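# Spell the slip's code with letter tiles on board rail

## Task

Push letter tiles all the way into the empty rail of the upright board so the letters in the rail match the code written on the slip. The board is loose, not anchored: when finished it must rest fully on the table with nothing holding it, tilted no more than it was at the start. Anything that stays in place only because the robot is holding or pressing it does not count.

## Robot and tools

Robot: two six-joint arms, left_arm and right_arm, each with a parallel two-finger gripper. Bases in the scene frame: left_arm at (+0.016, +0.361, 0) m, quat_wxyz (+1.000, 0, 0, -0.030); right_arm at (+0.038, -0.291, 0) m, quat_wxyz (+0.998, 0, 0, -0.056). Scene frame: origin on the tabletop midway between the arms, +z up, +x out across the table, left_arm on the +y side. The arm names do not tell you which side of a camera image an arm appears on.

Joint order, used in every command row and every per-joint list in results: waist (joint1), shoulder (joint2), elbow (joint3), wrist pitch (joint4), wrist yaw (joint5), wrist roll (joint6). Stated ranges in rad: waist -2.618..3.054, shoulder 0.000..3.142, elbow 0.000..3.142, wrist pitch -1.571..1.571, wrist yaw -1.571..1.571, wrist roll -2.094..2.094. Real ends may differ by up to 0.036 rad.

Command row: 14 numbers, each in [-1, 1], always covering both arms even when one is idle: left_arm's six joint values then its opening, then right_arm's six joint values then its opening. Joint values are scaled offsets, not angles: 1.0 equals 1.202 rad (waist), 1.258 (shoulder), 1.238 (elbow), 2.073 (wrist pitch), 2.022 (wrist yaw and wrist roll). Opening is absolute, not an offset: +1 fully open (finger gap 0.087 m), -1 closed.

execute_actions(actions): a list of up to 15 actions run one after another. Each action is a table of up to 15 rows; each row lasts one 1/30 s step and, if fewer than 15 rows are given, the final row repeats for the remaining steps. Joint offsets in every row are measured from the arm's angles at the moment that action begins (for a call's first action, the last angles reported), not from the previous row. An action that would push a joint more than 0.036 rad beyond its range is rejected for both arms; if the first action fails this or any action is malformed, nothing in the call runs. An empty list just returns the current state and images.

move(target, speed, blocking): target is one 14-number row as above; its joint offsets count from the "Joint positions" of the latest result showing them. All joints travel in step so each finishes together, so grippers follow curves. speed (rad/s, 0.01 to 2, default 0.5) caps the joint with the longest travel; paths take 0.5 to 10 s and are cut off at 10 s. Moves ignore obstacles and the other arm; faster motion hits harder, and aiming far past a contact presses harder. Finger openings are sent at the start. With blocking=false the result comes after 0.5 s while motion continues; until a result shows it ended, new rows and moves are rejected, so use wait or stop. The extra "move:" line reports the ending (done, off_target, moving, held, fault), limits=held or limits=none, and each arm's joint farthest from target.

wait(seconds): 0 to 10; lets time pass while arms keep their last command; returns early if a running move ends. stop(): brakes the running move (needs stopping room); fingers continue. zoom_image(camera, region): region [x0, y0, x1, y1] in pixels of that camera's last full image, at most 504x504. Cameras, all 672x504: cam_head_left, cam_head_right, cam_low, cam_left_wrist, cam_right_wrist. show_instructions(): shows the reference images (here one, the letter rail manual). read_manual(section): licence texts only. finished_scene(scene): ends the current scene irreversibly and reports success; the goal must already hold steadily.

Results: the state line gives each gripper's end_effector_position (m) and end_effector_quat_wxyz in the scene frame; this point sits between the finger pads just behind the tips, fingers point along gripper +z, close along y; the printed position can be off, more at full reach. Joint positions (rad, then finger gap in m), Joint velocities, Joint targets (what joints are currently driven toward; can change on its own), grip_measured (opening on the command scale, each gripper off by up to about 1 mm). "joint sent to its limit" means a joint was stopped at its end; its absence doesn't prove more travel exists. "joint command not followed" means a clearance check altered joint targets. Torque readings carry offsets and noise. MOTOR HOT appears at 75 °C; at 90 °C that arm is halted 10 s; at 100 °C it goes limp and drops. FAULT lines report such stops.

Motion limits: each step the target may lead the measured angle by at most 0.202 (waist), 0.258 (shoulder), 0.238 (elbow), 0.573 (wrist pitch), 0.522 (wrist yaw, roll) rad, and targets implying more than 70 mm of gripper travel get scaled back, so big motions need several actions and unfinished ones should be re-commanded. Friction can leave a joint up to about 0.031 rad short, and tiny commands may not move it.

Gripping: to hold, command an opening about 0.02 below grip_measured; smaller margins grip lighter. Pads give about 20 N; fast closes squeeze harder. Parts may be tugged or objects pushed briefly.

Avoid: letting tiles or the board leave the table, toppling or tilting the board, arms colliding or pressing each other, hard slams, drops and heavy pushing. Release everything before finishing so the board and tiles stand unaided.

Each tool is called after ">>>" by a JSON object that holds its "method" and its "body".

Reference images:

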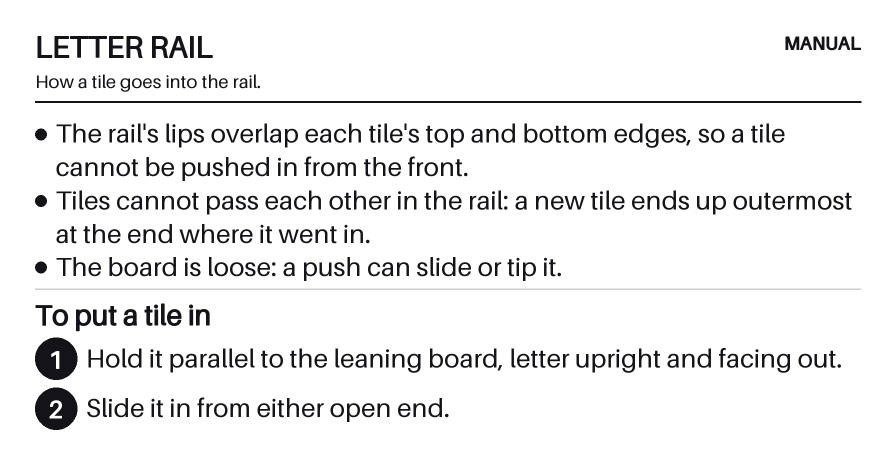

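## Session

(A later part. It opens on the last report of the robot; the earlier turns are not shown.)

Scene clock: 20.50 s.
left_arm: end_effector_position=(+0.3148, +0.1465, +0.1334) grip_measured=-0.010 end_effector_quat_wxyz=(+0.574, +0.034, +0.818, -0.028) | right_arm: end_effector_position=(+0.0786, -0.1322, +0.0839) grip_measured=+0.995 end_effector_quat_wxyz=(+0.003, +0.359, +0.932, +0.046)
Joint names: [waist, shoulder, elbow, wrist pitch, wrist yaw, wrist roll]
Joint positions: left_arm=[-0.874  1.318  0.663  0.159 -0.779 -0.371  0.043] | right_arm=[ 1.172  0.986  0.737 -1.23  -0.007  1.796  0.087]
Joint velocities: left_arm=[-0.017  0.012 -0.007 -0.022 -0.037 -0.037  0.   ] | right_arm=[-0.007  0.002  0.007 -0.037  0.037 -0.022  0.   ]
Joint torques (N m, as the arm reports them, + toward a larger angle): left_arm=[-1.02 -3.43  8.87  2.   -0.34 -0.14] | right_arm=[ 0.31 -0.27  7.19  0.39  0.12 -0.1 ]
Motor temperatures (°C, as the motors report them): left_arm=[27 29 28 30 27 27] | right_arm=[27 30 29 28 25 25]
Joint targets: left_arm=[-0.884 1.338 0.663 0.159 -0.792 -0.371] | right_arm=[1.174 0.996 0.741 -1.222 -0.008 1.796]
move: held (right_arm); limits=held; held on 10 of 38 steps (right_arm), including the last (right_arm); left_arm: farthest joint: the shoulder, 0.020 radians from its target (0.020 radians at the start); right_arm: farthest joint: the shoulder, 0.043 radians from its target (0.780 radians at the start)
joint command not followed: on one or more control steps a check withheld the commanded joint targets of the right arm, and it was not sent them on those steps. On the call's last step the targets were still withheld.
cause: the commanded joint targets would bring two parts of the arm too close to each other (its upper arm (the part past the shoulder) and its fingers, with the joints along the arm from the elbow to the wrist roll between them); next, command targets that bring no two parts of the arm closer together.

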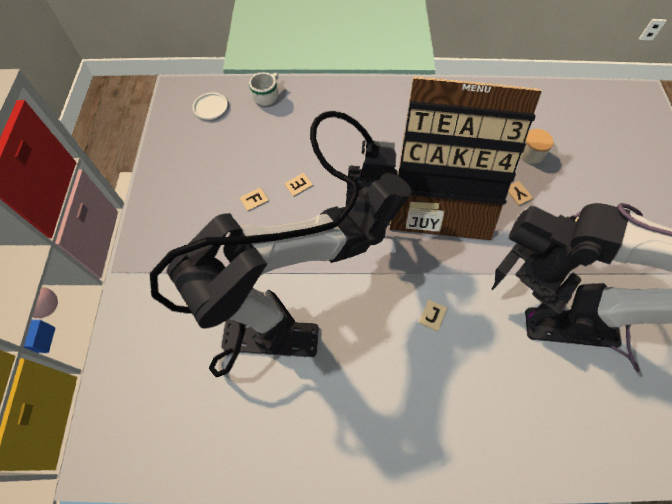

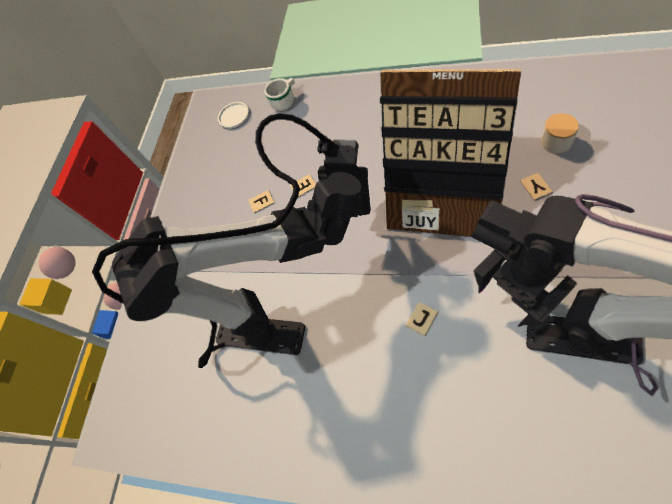

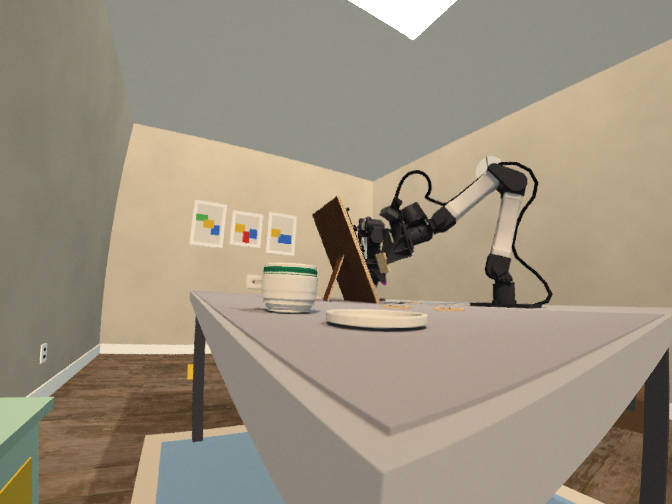

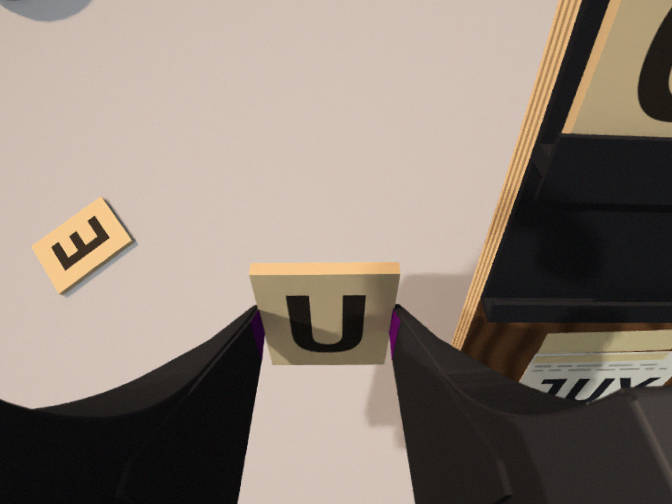

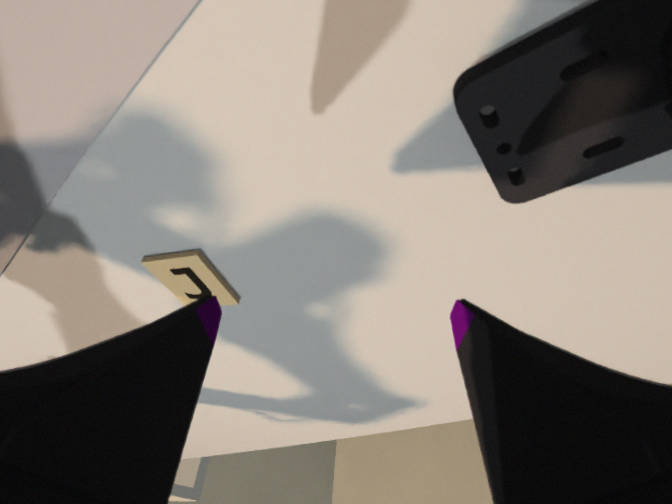

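>>> {"method": "move", "body": {"target": [0.019,0.073,0.162,-0.078,0.023,-0.008,-0.12,-1,0,0,0,0,0,0.3], "speed": 1.2}}

>>> {"method": "zoom_image", "body": {"camera": "cam_low", "region": [340,220,410,290]}}

>>> {"method": "zoom_image", "body": {"camera": "cam_left_wrist", "region": [320,150,600,430]}}

Scene clock: 22.63 s.
left_arm: end_effector_position=(+0.3298, +0.1257, +0.1561) grip_measured=-0.010 end_effector_quat_wxyz=(+0.560, +0.041, +0.827, -0.029) | right_arm: end_effector_position=(+0.2003, -0.2706, +0.0839) grip_measured=+0.300 end_effector_quat_wxyz=(+0.029, +0.821, +0.570, +0.036)
Joint names: [waist, shoulder, elbow, wrist pitch, wrist yaw, wrist roll]
Joint positions: left_arm=[-0.863  1.389  0.845  0.013 -0.747 -0.382  0.043] | right_arm=[-0.021  0.986  0.737 -1.23  -0.006  1.796  0.057]
Joint velocities: left_arm=[-0.002  0.002 -0.012 -0.037  0.051 -0.051 -0.001] | right_arm=[-0.002 -0.017 -0.007 -0.007  0.007 -0.081 -0.001]
Joint torques (N m, as the arm reports them, + toward a larger angle): left_arm=[ 0.47 -4.25 10.95  1.82 -0.08 -0.19] | right_arm=[-0.9  -1.24  6.67  0.35  0.07 -0.09]
Motor temperatures (°C, as the motors report them): left_arm=[27 29 28 31 27 27] | right_arm=[27 30 29 28 25 25]
Joint targets: left_arm=[-0.852 1.410 0.863 -0.003 -0.733 -0.387] | right_arm=[-0.030 0.986 0.737 -1.230 -0.007 1.796]
move: off_target (left_arm); limits=none; left_arm: farthest joint: the shoulder, 0.021 radians from its target (0.092 radians at the start); right_arm: farthest joint: the waist, 0.009 radians from its target (1.202 radians at the start)

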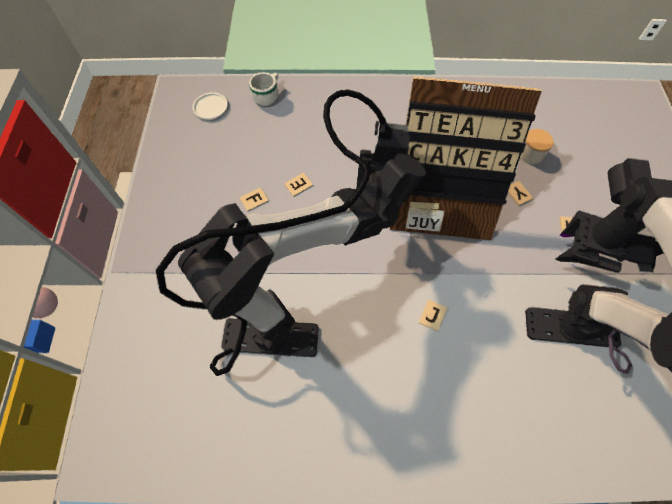

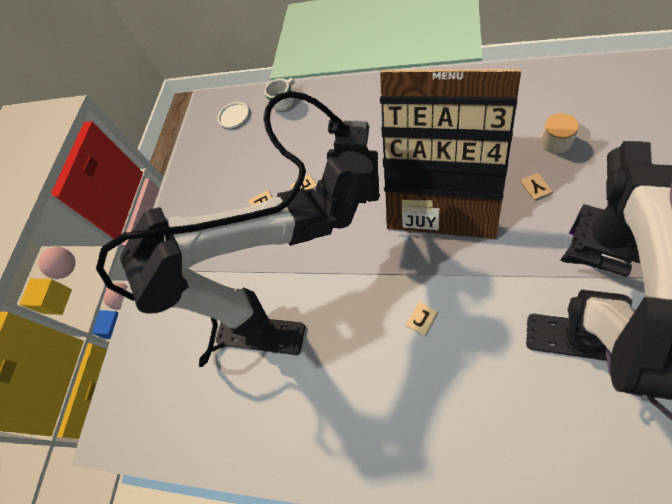

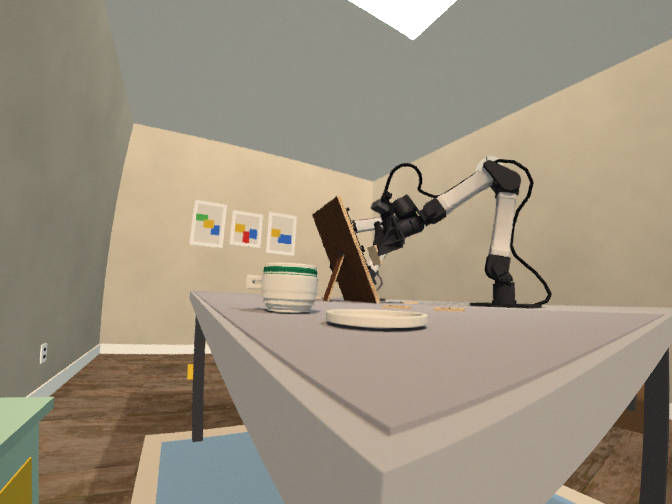

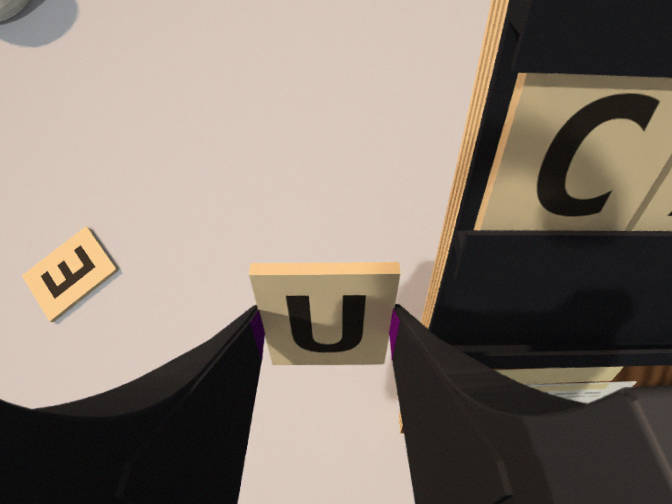

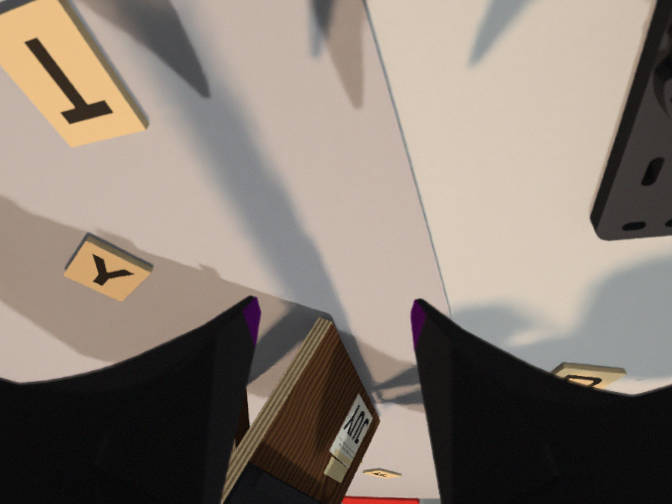

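Region (340, 220, 410, 290) of cam_low's 672x504 image, scaled by 7.200, with more detail than that image has.

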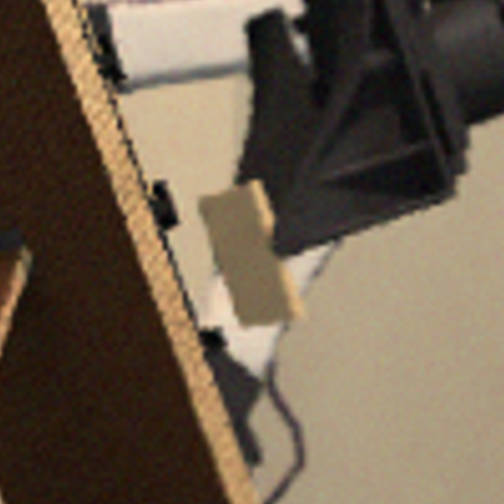

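Region (320, 150, 600, 430) of cam_left_wrist's 672x504 image, scaled by 1.800, with more detail than that image has.

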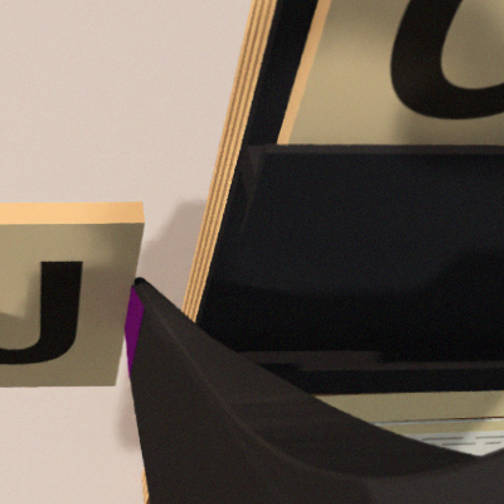

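>>> {"method": "move", "body": {"target": [0.005,0.053,0.053,-0.021,0.01,-0.0105,-0.12,0.147,0.79,0.602,0.077,0,-0.315,1], "speed": 1}}

>>> {"method": "zoom_image", "body": {"camera": "cam_low", "region": [340,220,410,290]}}

>>> {"method": "zoom_image", "body": {"camera": "cam_left_wrist", "region": [340,200,540,400]}}

Scene clock: 24.90 s.
left_arm: end_effector_position=(+0.3343, +0.1174, +0.1535) grip_measured=-0.010 end_effector_quat_wxyz=(+0.551, +0.042, +0.833, -0.027) | right_arm: end_effector_position=(+0.3852, -0.2387, +0.0441) grip_measured=+0.995 end_effector_quat_wxyz=(-0.002, +0.536, +0.844, +0.002)
Joint names: [waist, shoulder, elbow, wrist pitch, wrist yaw, wrist roll]
Joint positions: left_arm=[-0.863  1.435  0.892 -0.015 -0.74  -0.398  0.043] | right_arm=[ 0.149  1.966  1.47  -1.075 -0.006  1.169  0.087]
Joint velocities: left_arm=[ 0.002  0.007  0.017  0.051 -0.022 -0.037 -0.001] | right_arm=[ 0.007  0.002  0.017 -0.051  0.022 -0.037  0.001]
Joint torques (N m, as the arm reports them, + toward a larger angle): left_arm=[ 0.08 -4.71 10.94  1.81 -0.09 -0.21] | right_arm=[ 0.77 -9.87  7.26  0.29  0.   -0.17]
Motor temperatures (°C, as the motors report them): left_arm=[27 29 28 31 27 27] | right_arm=[27 30 30 28 25 25]
Joint targets: left_arm=[-0.857 1.456 0.910 -0.030 -0.726 -0.403] | right_arm=[0.156 1.980 1.482 -1.070 -0.006 1.159]
move: done; limits=none; left_arm: farthest joint: the shoulder, 0.020 radians from its target (0.066 radians at the start); right_arm: farthest joint: the shoulder, 0.014 radians from its target (0.994 radians at the start)

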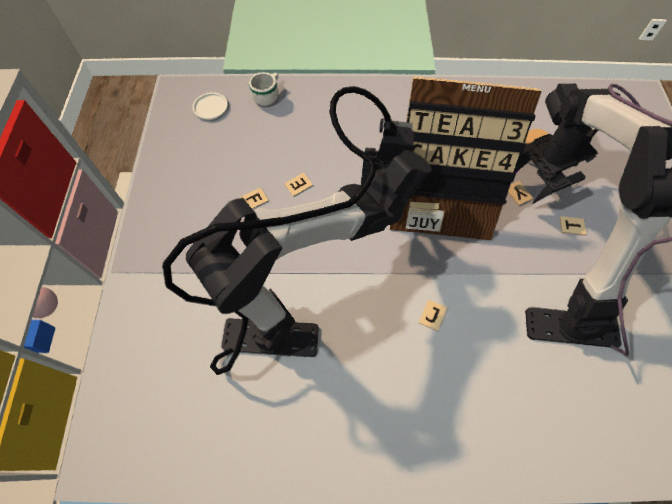

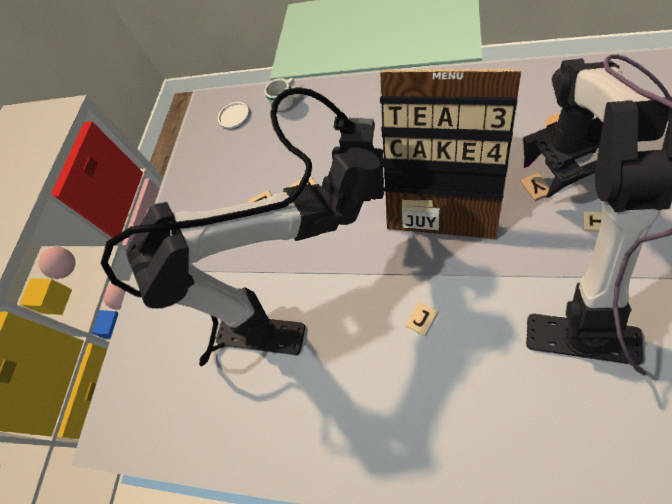

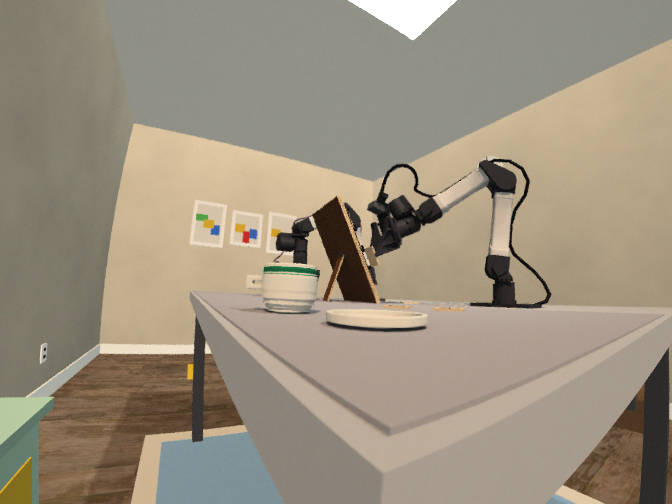

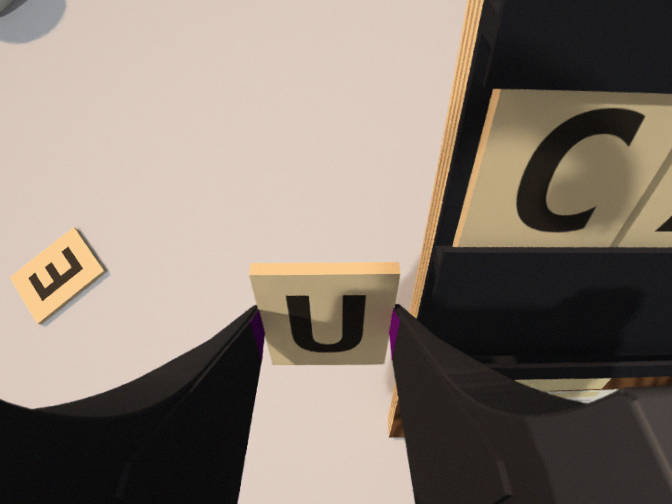

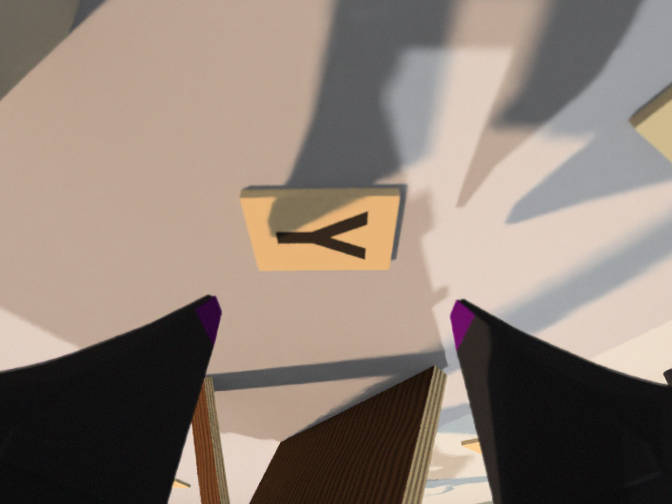

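Region (340, 220, 410, 290) of cam_low's 672x504 image, scaled by 7.200, with more detail than that image has.

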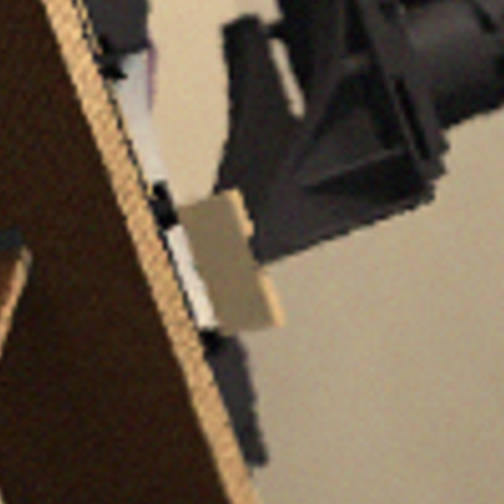

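Region (340, 200, 540, 400) of cam_left_wrist's 672x504 image, scaled by 2.520, with more detail than that image has.

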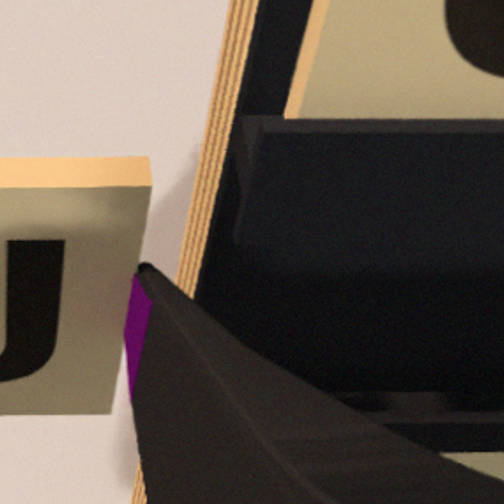

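>>> {"method": "move", "body": {"target": [-0.02,0.038,0.034,-0.009,-0.012,-0.008,-0.12,0,0.06,-0.068,0.063,0,0,0.8], "speed": 0.3}}

>>> {"method": "zoom_image", "body": {"camera": "cam_low", "region": [350,235,390,275]}}

>>> {"method": "zoom_image", "body": {"camera": "cam_left_wrist", "region": [340,200,540,400]}}

Scene clock: 25.97 s.
left_arm: end_effector_position=(+0.3350, +0.1097, +0.1525) grip_measured=-0.010 end_effector_quat_wxyz=(+0.551, +0.042, +0.833, -0.027) | right_arm: end_effector_position=(+0.3854, -0.2386, +0.0124) grip_measured=+0.800 end_effector_quat_wxyz=(-0.008, +0.537, +0.844, -0.001)
Joint names: [waist, shoulder, elbow, wrist pitch, wrist yaw, wrist roll]
Joint positions: left_arm=[-0.877  1.464  0.915 -0.017 -0.752 -0.408  0.043] | right_arm=[ 0.148  2.016  1.409 -0.978 -0.008  1.168  0.079]
Joint velocities: left_arm=[-0.022  0.002  0.002 -0.007 -0.11  -0.066  0.   ] | right_arm=[ 0.002  0.002  0.007 -0.066  0.007 -0.037  0.   ]
Joint torques (N m, as the arm reports them, + toward a larger angle): left_arm=[-1.06 -4.99 10.99  1.81 -0.35 -0.2 ] | right_arm=[ 0.2  -9.18  4.51  0.49  0.02 -0.09]
Motor temperatures (°C, as the motors report them): left_arm=[27 29 29 31 27 27] | right_arm=[27 30 30 28 25 25]
Joint targets: left_arm=[-0.887 1.484 0.934 -0.033 -0.764 -0.414] | right_arm=[0.149 2.041 1.386 -0.944 -0.006 1.169]
move: off_target (right_arm); limits=none; left_arm: farthest joint: the shoulder, 0.019 radians from its target (0.047 radians at the start); right_arm: farthest joint: the wrist pitch, 0.034 radians from its target (0.131 radians at the start)

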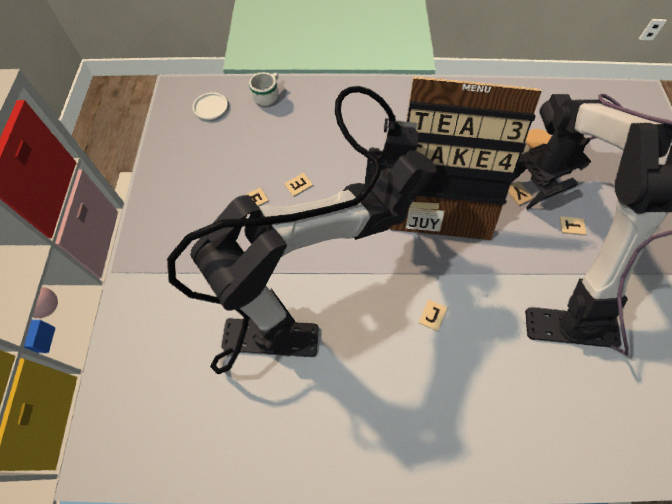

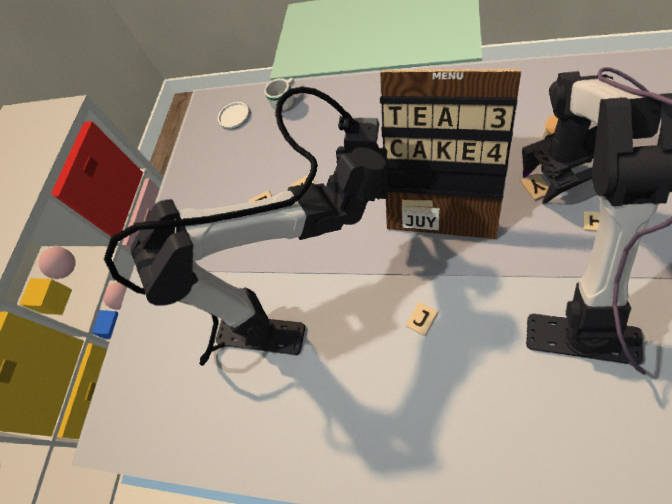

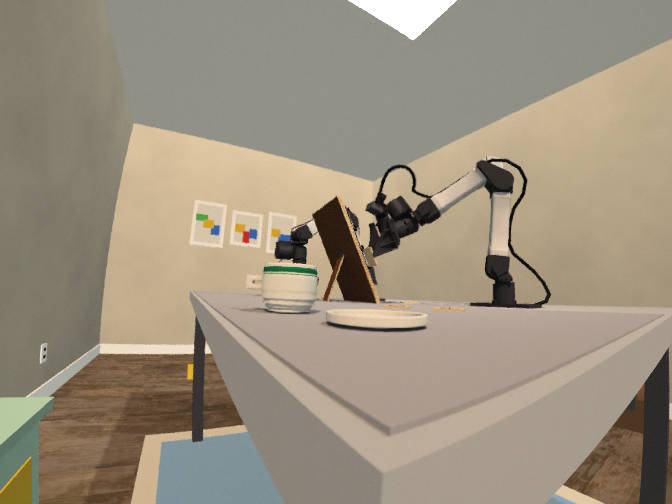

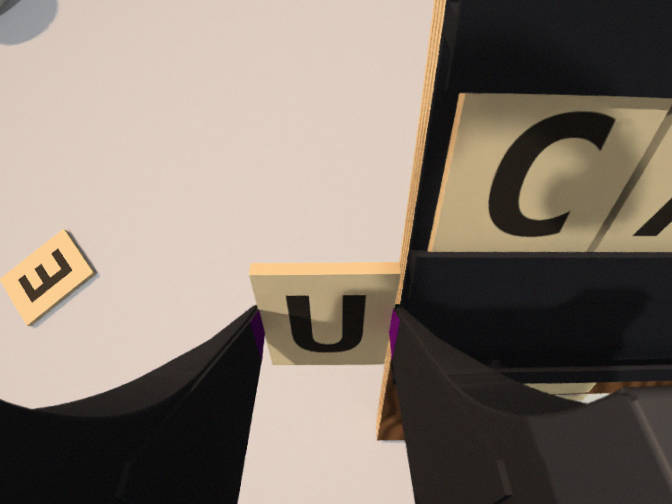

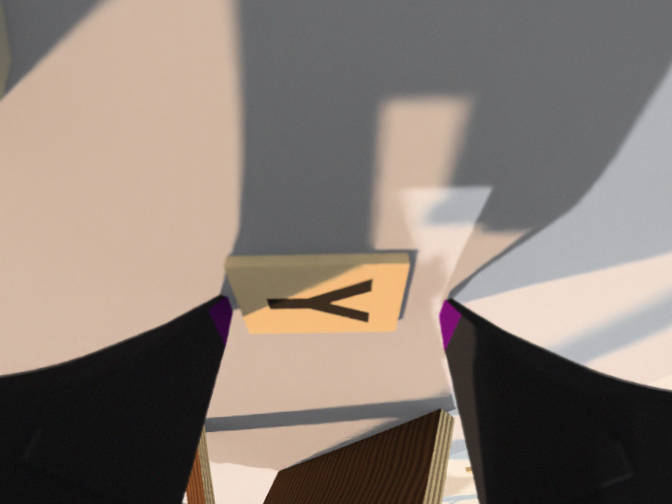

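Region (350, 235, 390, 275) of cam_low's 672x504 image, scaled by 12.600, with more detail than that image has.

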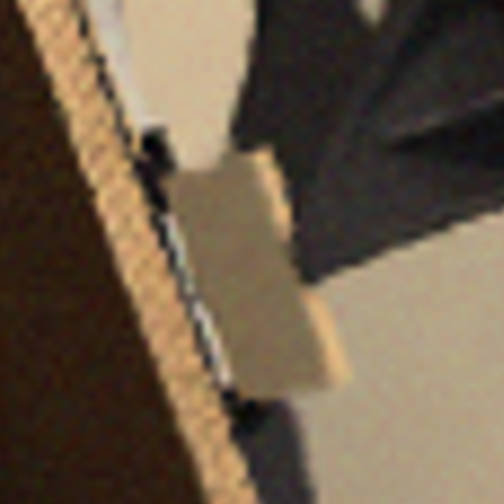

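Region (340, 200, 540, 400) of cam_left_wrist's 672x504 image, scaled by 2.520, with more detail than that image has.

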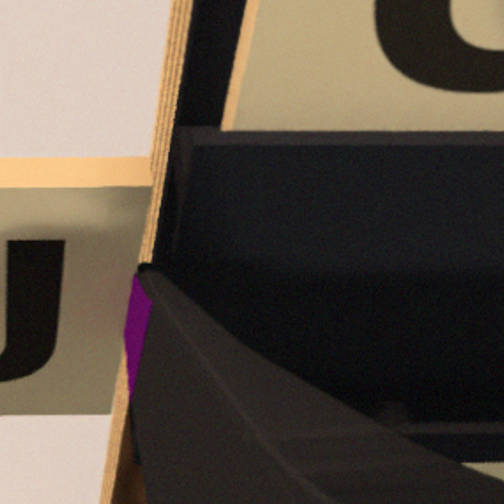

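>>> {"method": "execute_actions", "body": {"actions": [[[-0.008,0.021,0.015,-0.008,-0.006,-0.003,-0.12,0,0,0,0.01,0,0,0.6],[-0.008,0.021,0.015,-0.008,-0.006,-0.003,-0.12,0,0,0,0.01,0,0,0.5],[-0.008,0.021,0.015,-0.008,-0.006,-0.003,-0.12,0,0,0,0.01,0,0,0.4],[-0.008,0.021,0.015,-0.008,-0.006,-0.003,-0.12,0,0,0,0.01,0,0,0.3],[-0.008,0.021,0.015,-0.008,-0.006,-0.003,-0.12,0,0,0,0.01,0,0,0.2]],[[-0.015,0.024,0.022,-0.009,-0.009,-0.006,-0.12,0,0,0,0,0,0,0.2],[-0.015,0.024,0.022,-0.009,-0.009,-0.006,-0.12,0,0,0,0,0,0,0.2],[-0.015,0.024,0.022,-0.009,-0.009,-0.006,-0.12,0,0,0,0,0,0,0.2],[-0.022,0.031,0.03,-0.01,-0.013,-0.009,-0.12,0,0,0,0,0,0,0.2]],[[-0.015,0.024,0.022,-0.009,-0.009,-0.006,-0.12,0,0,0,0,0,0,0.2],[-0.015,0.024,0.022,-0.009,-0.009,-0.006,-0.12,0,0,0,0,0,0,0.2],[-0.015,0.024,0.022,-0.009,-0.009,-0.006,-0.12,0,0,0,0,0,0,0.2],[-0.022,0.031,0.03,-0.01,-0.013,-0.009,-0.12,0,0,0,0,0,0,0.2]]]}}

>>> {"method": "zoom_image", "body": {"camera": "cam_low", "region": [350,235,390,275]}}

Scene clock: 27.87 s.
left_arm: end_effector_position=(+0.3343, +0.1063, +0.1524) grip_measured=-0.010 end_effector_quat_wxyz=(+0.553, +0.035, +0.832, -0.009) | right_arm: end_effector_position=(+0.3899, -0.2379, +0.0125) grip_measured=+0.297 end_effector_quat_wxyz=(-0.001, +0.537, +0.844, +0.006)
Joint names: [waist, shoulder, elbow, wrist pitch, wrist yaw, wrist roll]
Joint positions: left_arm=[-0.901  1.496  0.948 -0.048 -0.809 -0.431  0.043] | right_arm=[ 0.148  2.015  1.409 -0.96  -0.012  1.169  0.057]
Joint velocities: left_arm=[ 0.002 -0.027 -0.002  0.051 -0.051 -0.066  0.   ] | right_arm=[-0.002  0.017 -0.017  0.022 -0.037 -0.007 -0.   ]
Joint torques (N m, as the arm reports them, + toward a larger angle): left_arm=[-1.4  -4.94 11.11  1.89 -0.19 -0.2 ] | right_arm=[ -0.08 -11.26   6.37   0.26   0.07  -0.11]
Motor temperatures (°C, as the motors report them): left_arm=[27 29 29 31 27 27] | right_arm=[27 31 30 28 25 25]
Joint targets: left_arm=[-0.916 1.520 0.969 -0.050 -0.802 -0.438] | right_arm=[0.148 2.015 1.409 -0.960 -0.012 1.169]

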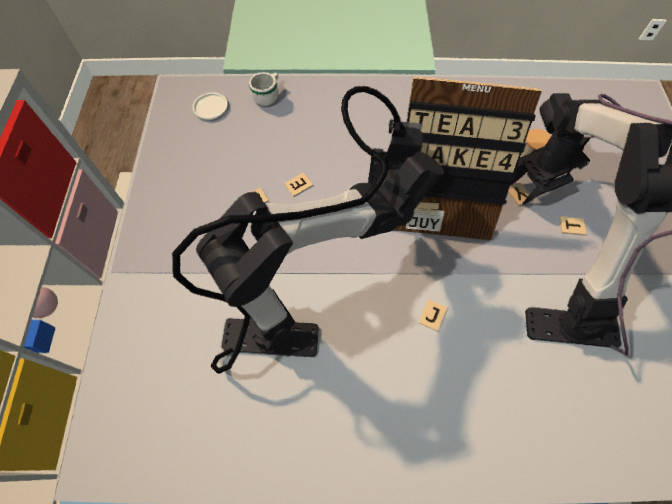

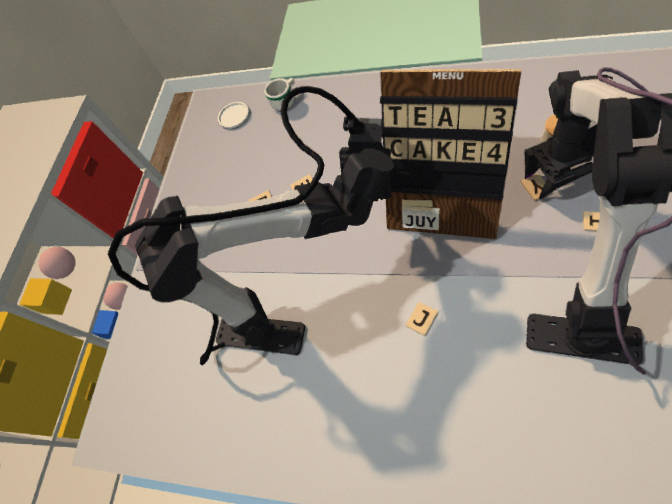

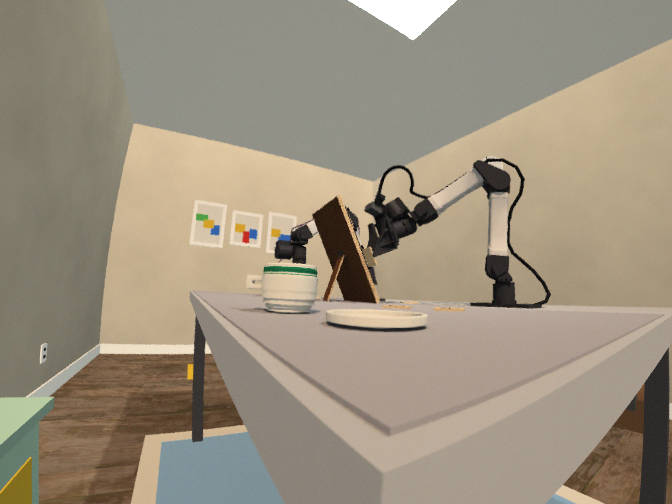

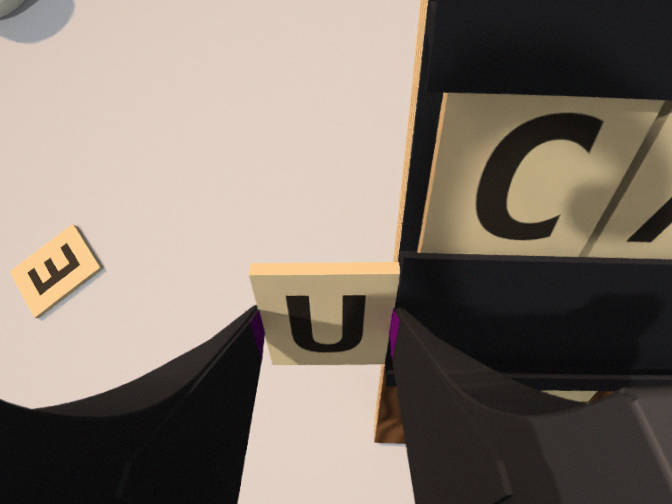

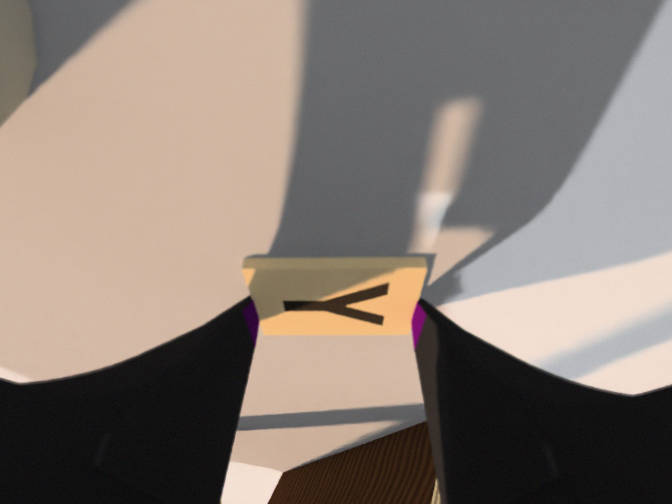

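Region (350, 235, 390, 275) of cam_low's 672x504 image, scaled by 12.600, with more detail than that image has.

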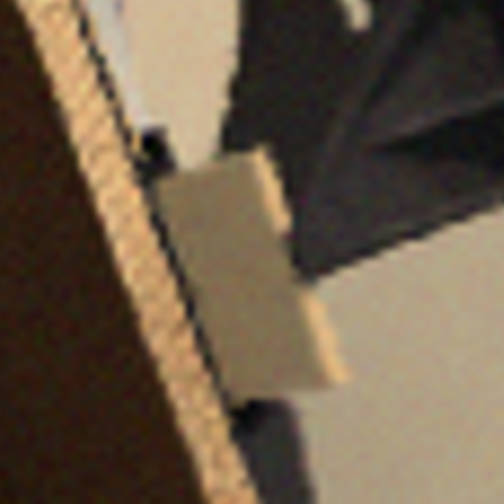

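>>> {"method": "execute_actions", "body": {"actions": [[[0,0,-0.028,0,0,0,-0.12,0,-0.06,0.03,-0.04,0,0,0.2]],[[0,0,0,0.01,0.03,0,-0.12,-0.1,-0.1,-0.05,-0.03,0,0,0.2]]]}}

>>> {"method": "zoom_image", "body": {"camera": "cam_low", "region": [350,235,390,275]}}

Scene clock: 29.03 s.
left_arm: end_effector_position=(+0.3345, +0.1059, +0.1521) grip_measured=-0.010 end_effector_quat_wxyz=(+0.554, +0.034, +0.832, -0.011) | right_arm: end_effector_position=(+0.3748, -0.2818, +0.0774) grip_measured=+0.297 end_effector_quat_wxyz=(+0.032, +0.589, +0.807, +0.025)
Joint names: [waist, shoulder, elbow, wrist pitch, wrist yaw, wrist roll]
Joint positions: left_arm=[-0.901  1.496  0.944 -0.04  -0.809 -0.431  0.043] | right_arm=[ 0.02   1.809  1.398 -1.078 -0.01   1.169  0.057]
Joint velocities: left_arm=[ 0.012 -0.007 -0.002 -0.037 -0.007 -0.007 -0.   ] | right_arm=[-0.007 -0.012 -0.002  0.051 -0.037 -0.007 -0.001]
Joint torques (N m, as the arm reports them, + toward a larger angle): left_arm=[-0.32 -6.91  9.08  2.1   0.34 -0.15] | right_arm=[ 0.78 -9.78  4.94  0.25  0.03 -0.11]
Motor temperatures (°C, as the motors report them): left_arm=[27 30 29 31 27 27] | right_arm=[27 31 30 28 25 25]
Joint targets: left_arm=[-0.901 1.496 0.944 -0.022 -0.751 -0.432] | right_arm=[0.027 1.813 1.381 -1.091 -0.012 1.169]

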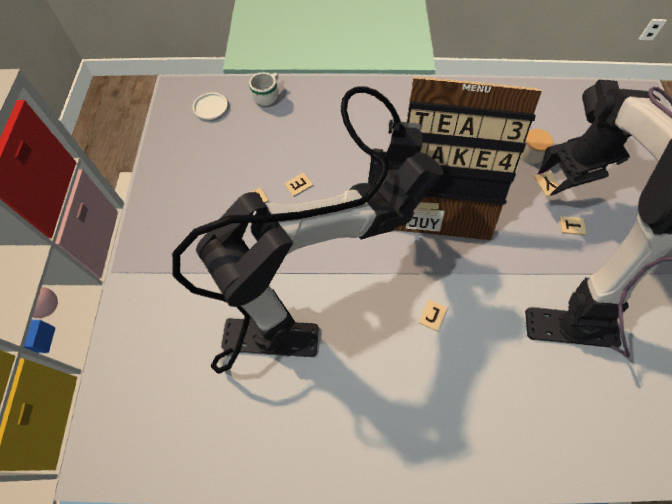

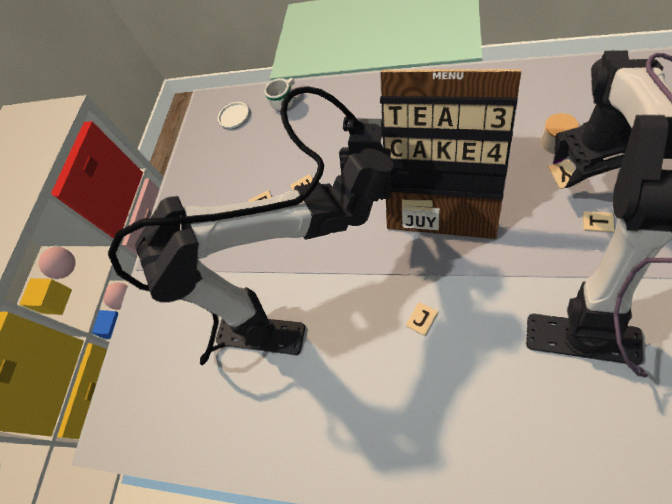

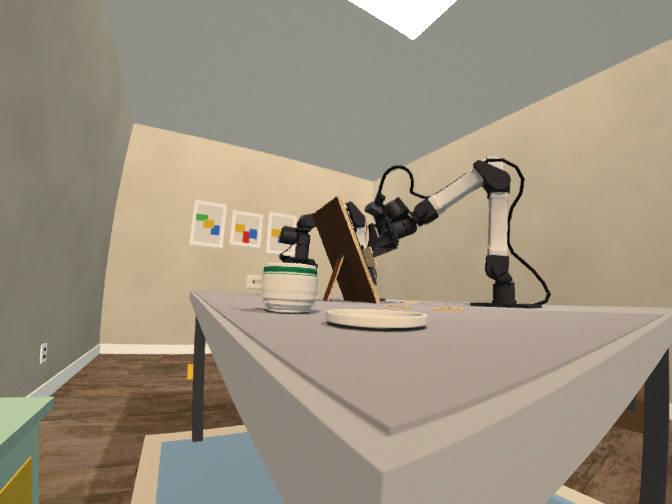

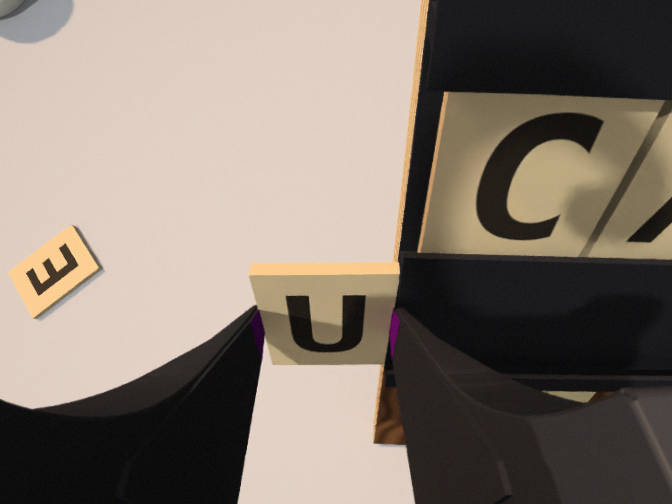

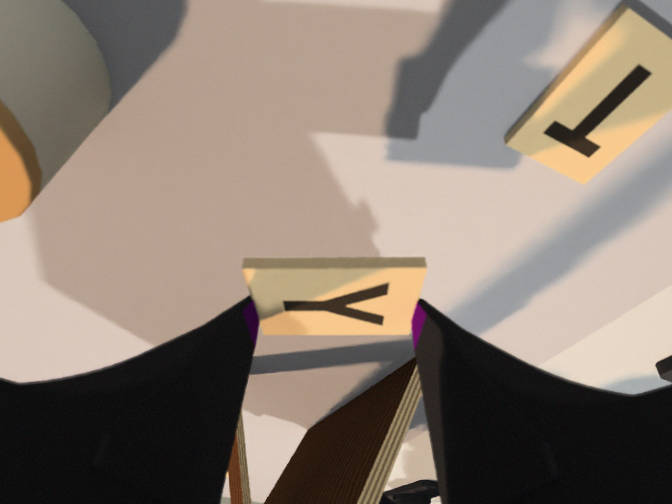

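Region (350, 235, 390, 275) of cam_low's 672x504 image, scaled by 12.600, with more detail than that image has.

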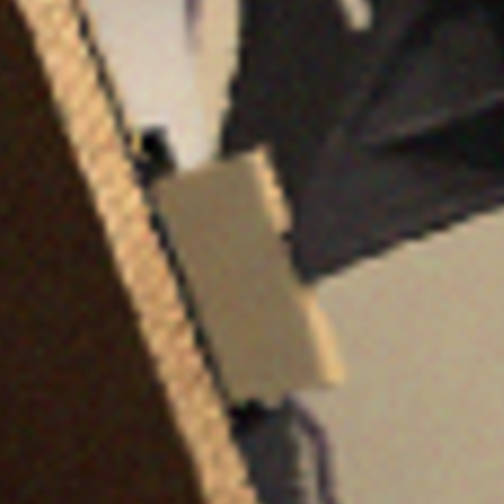

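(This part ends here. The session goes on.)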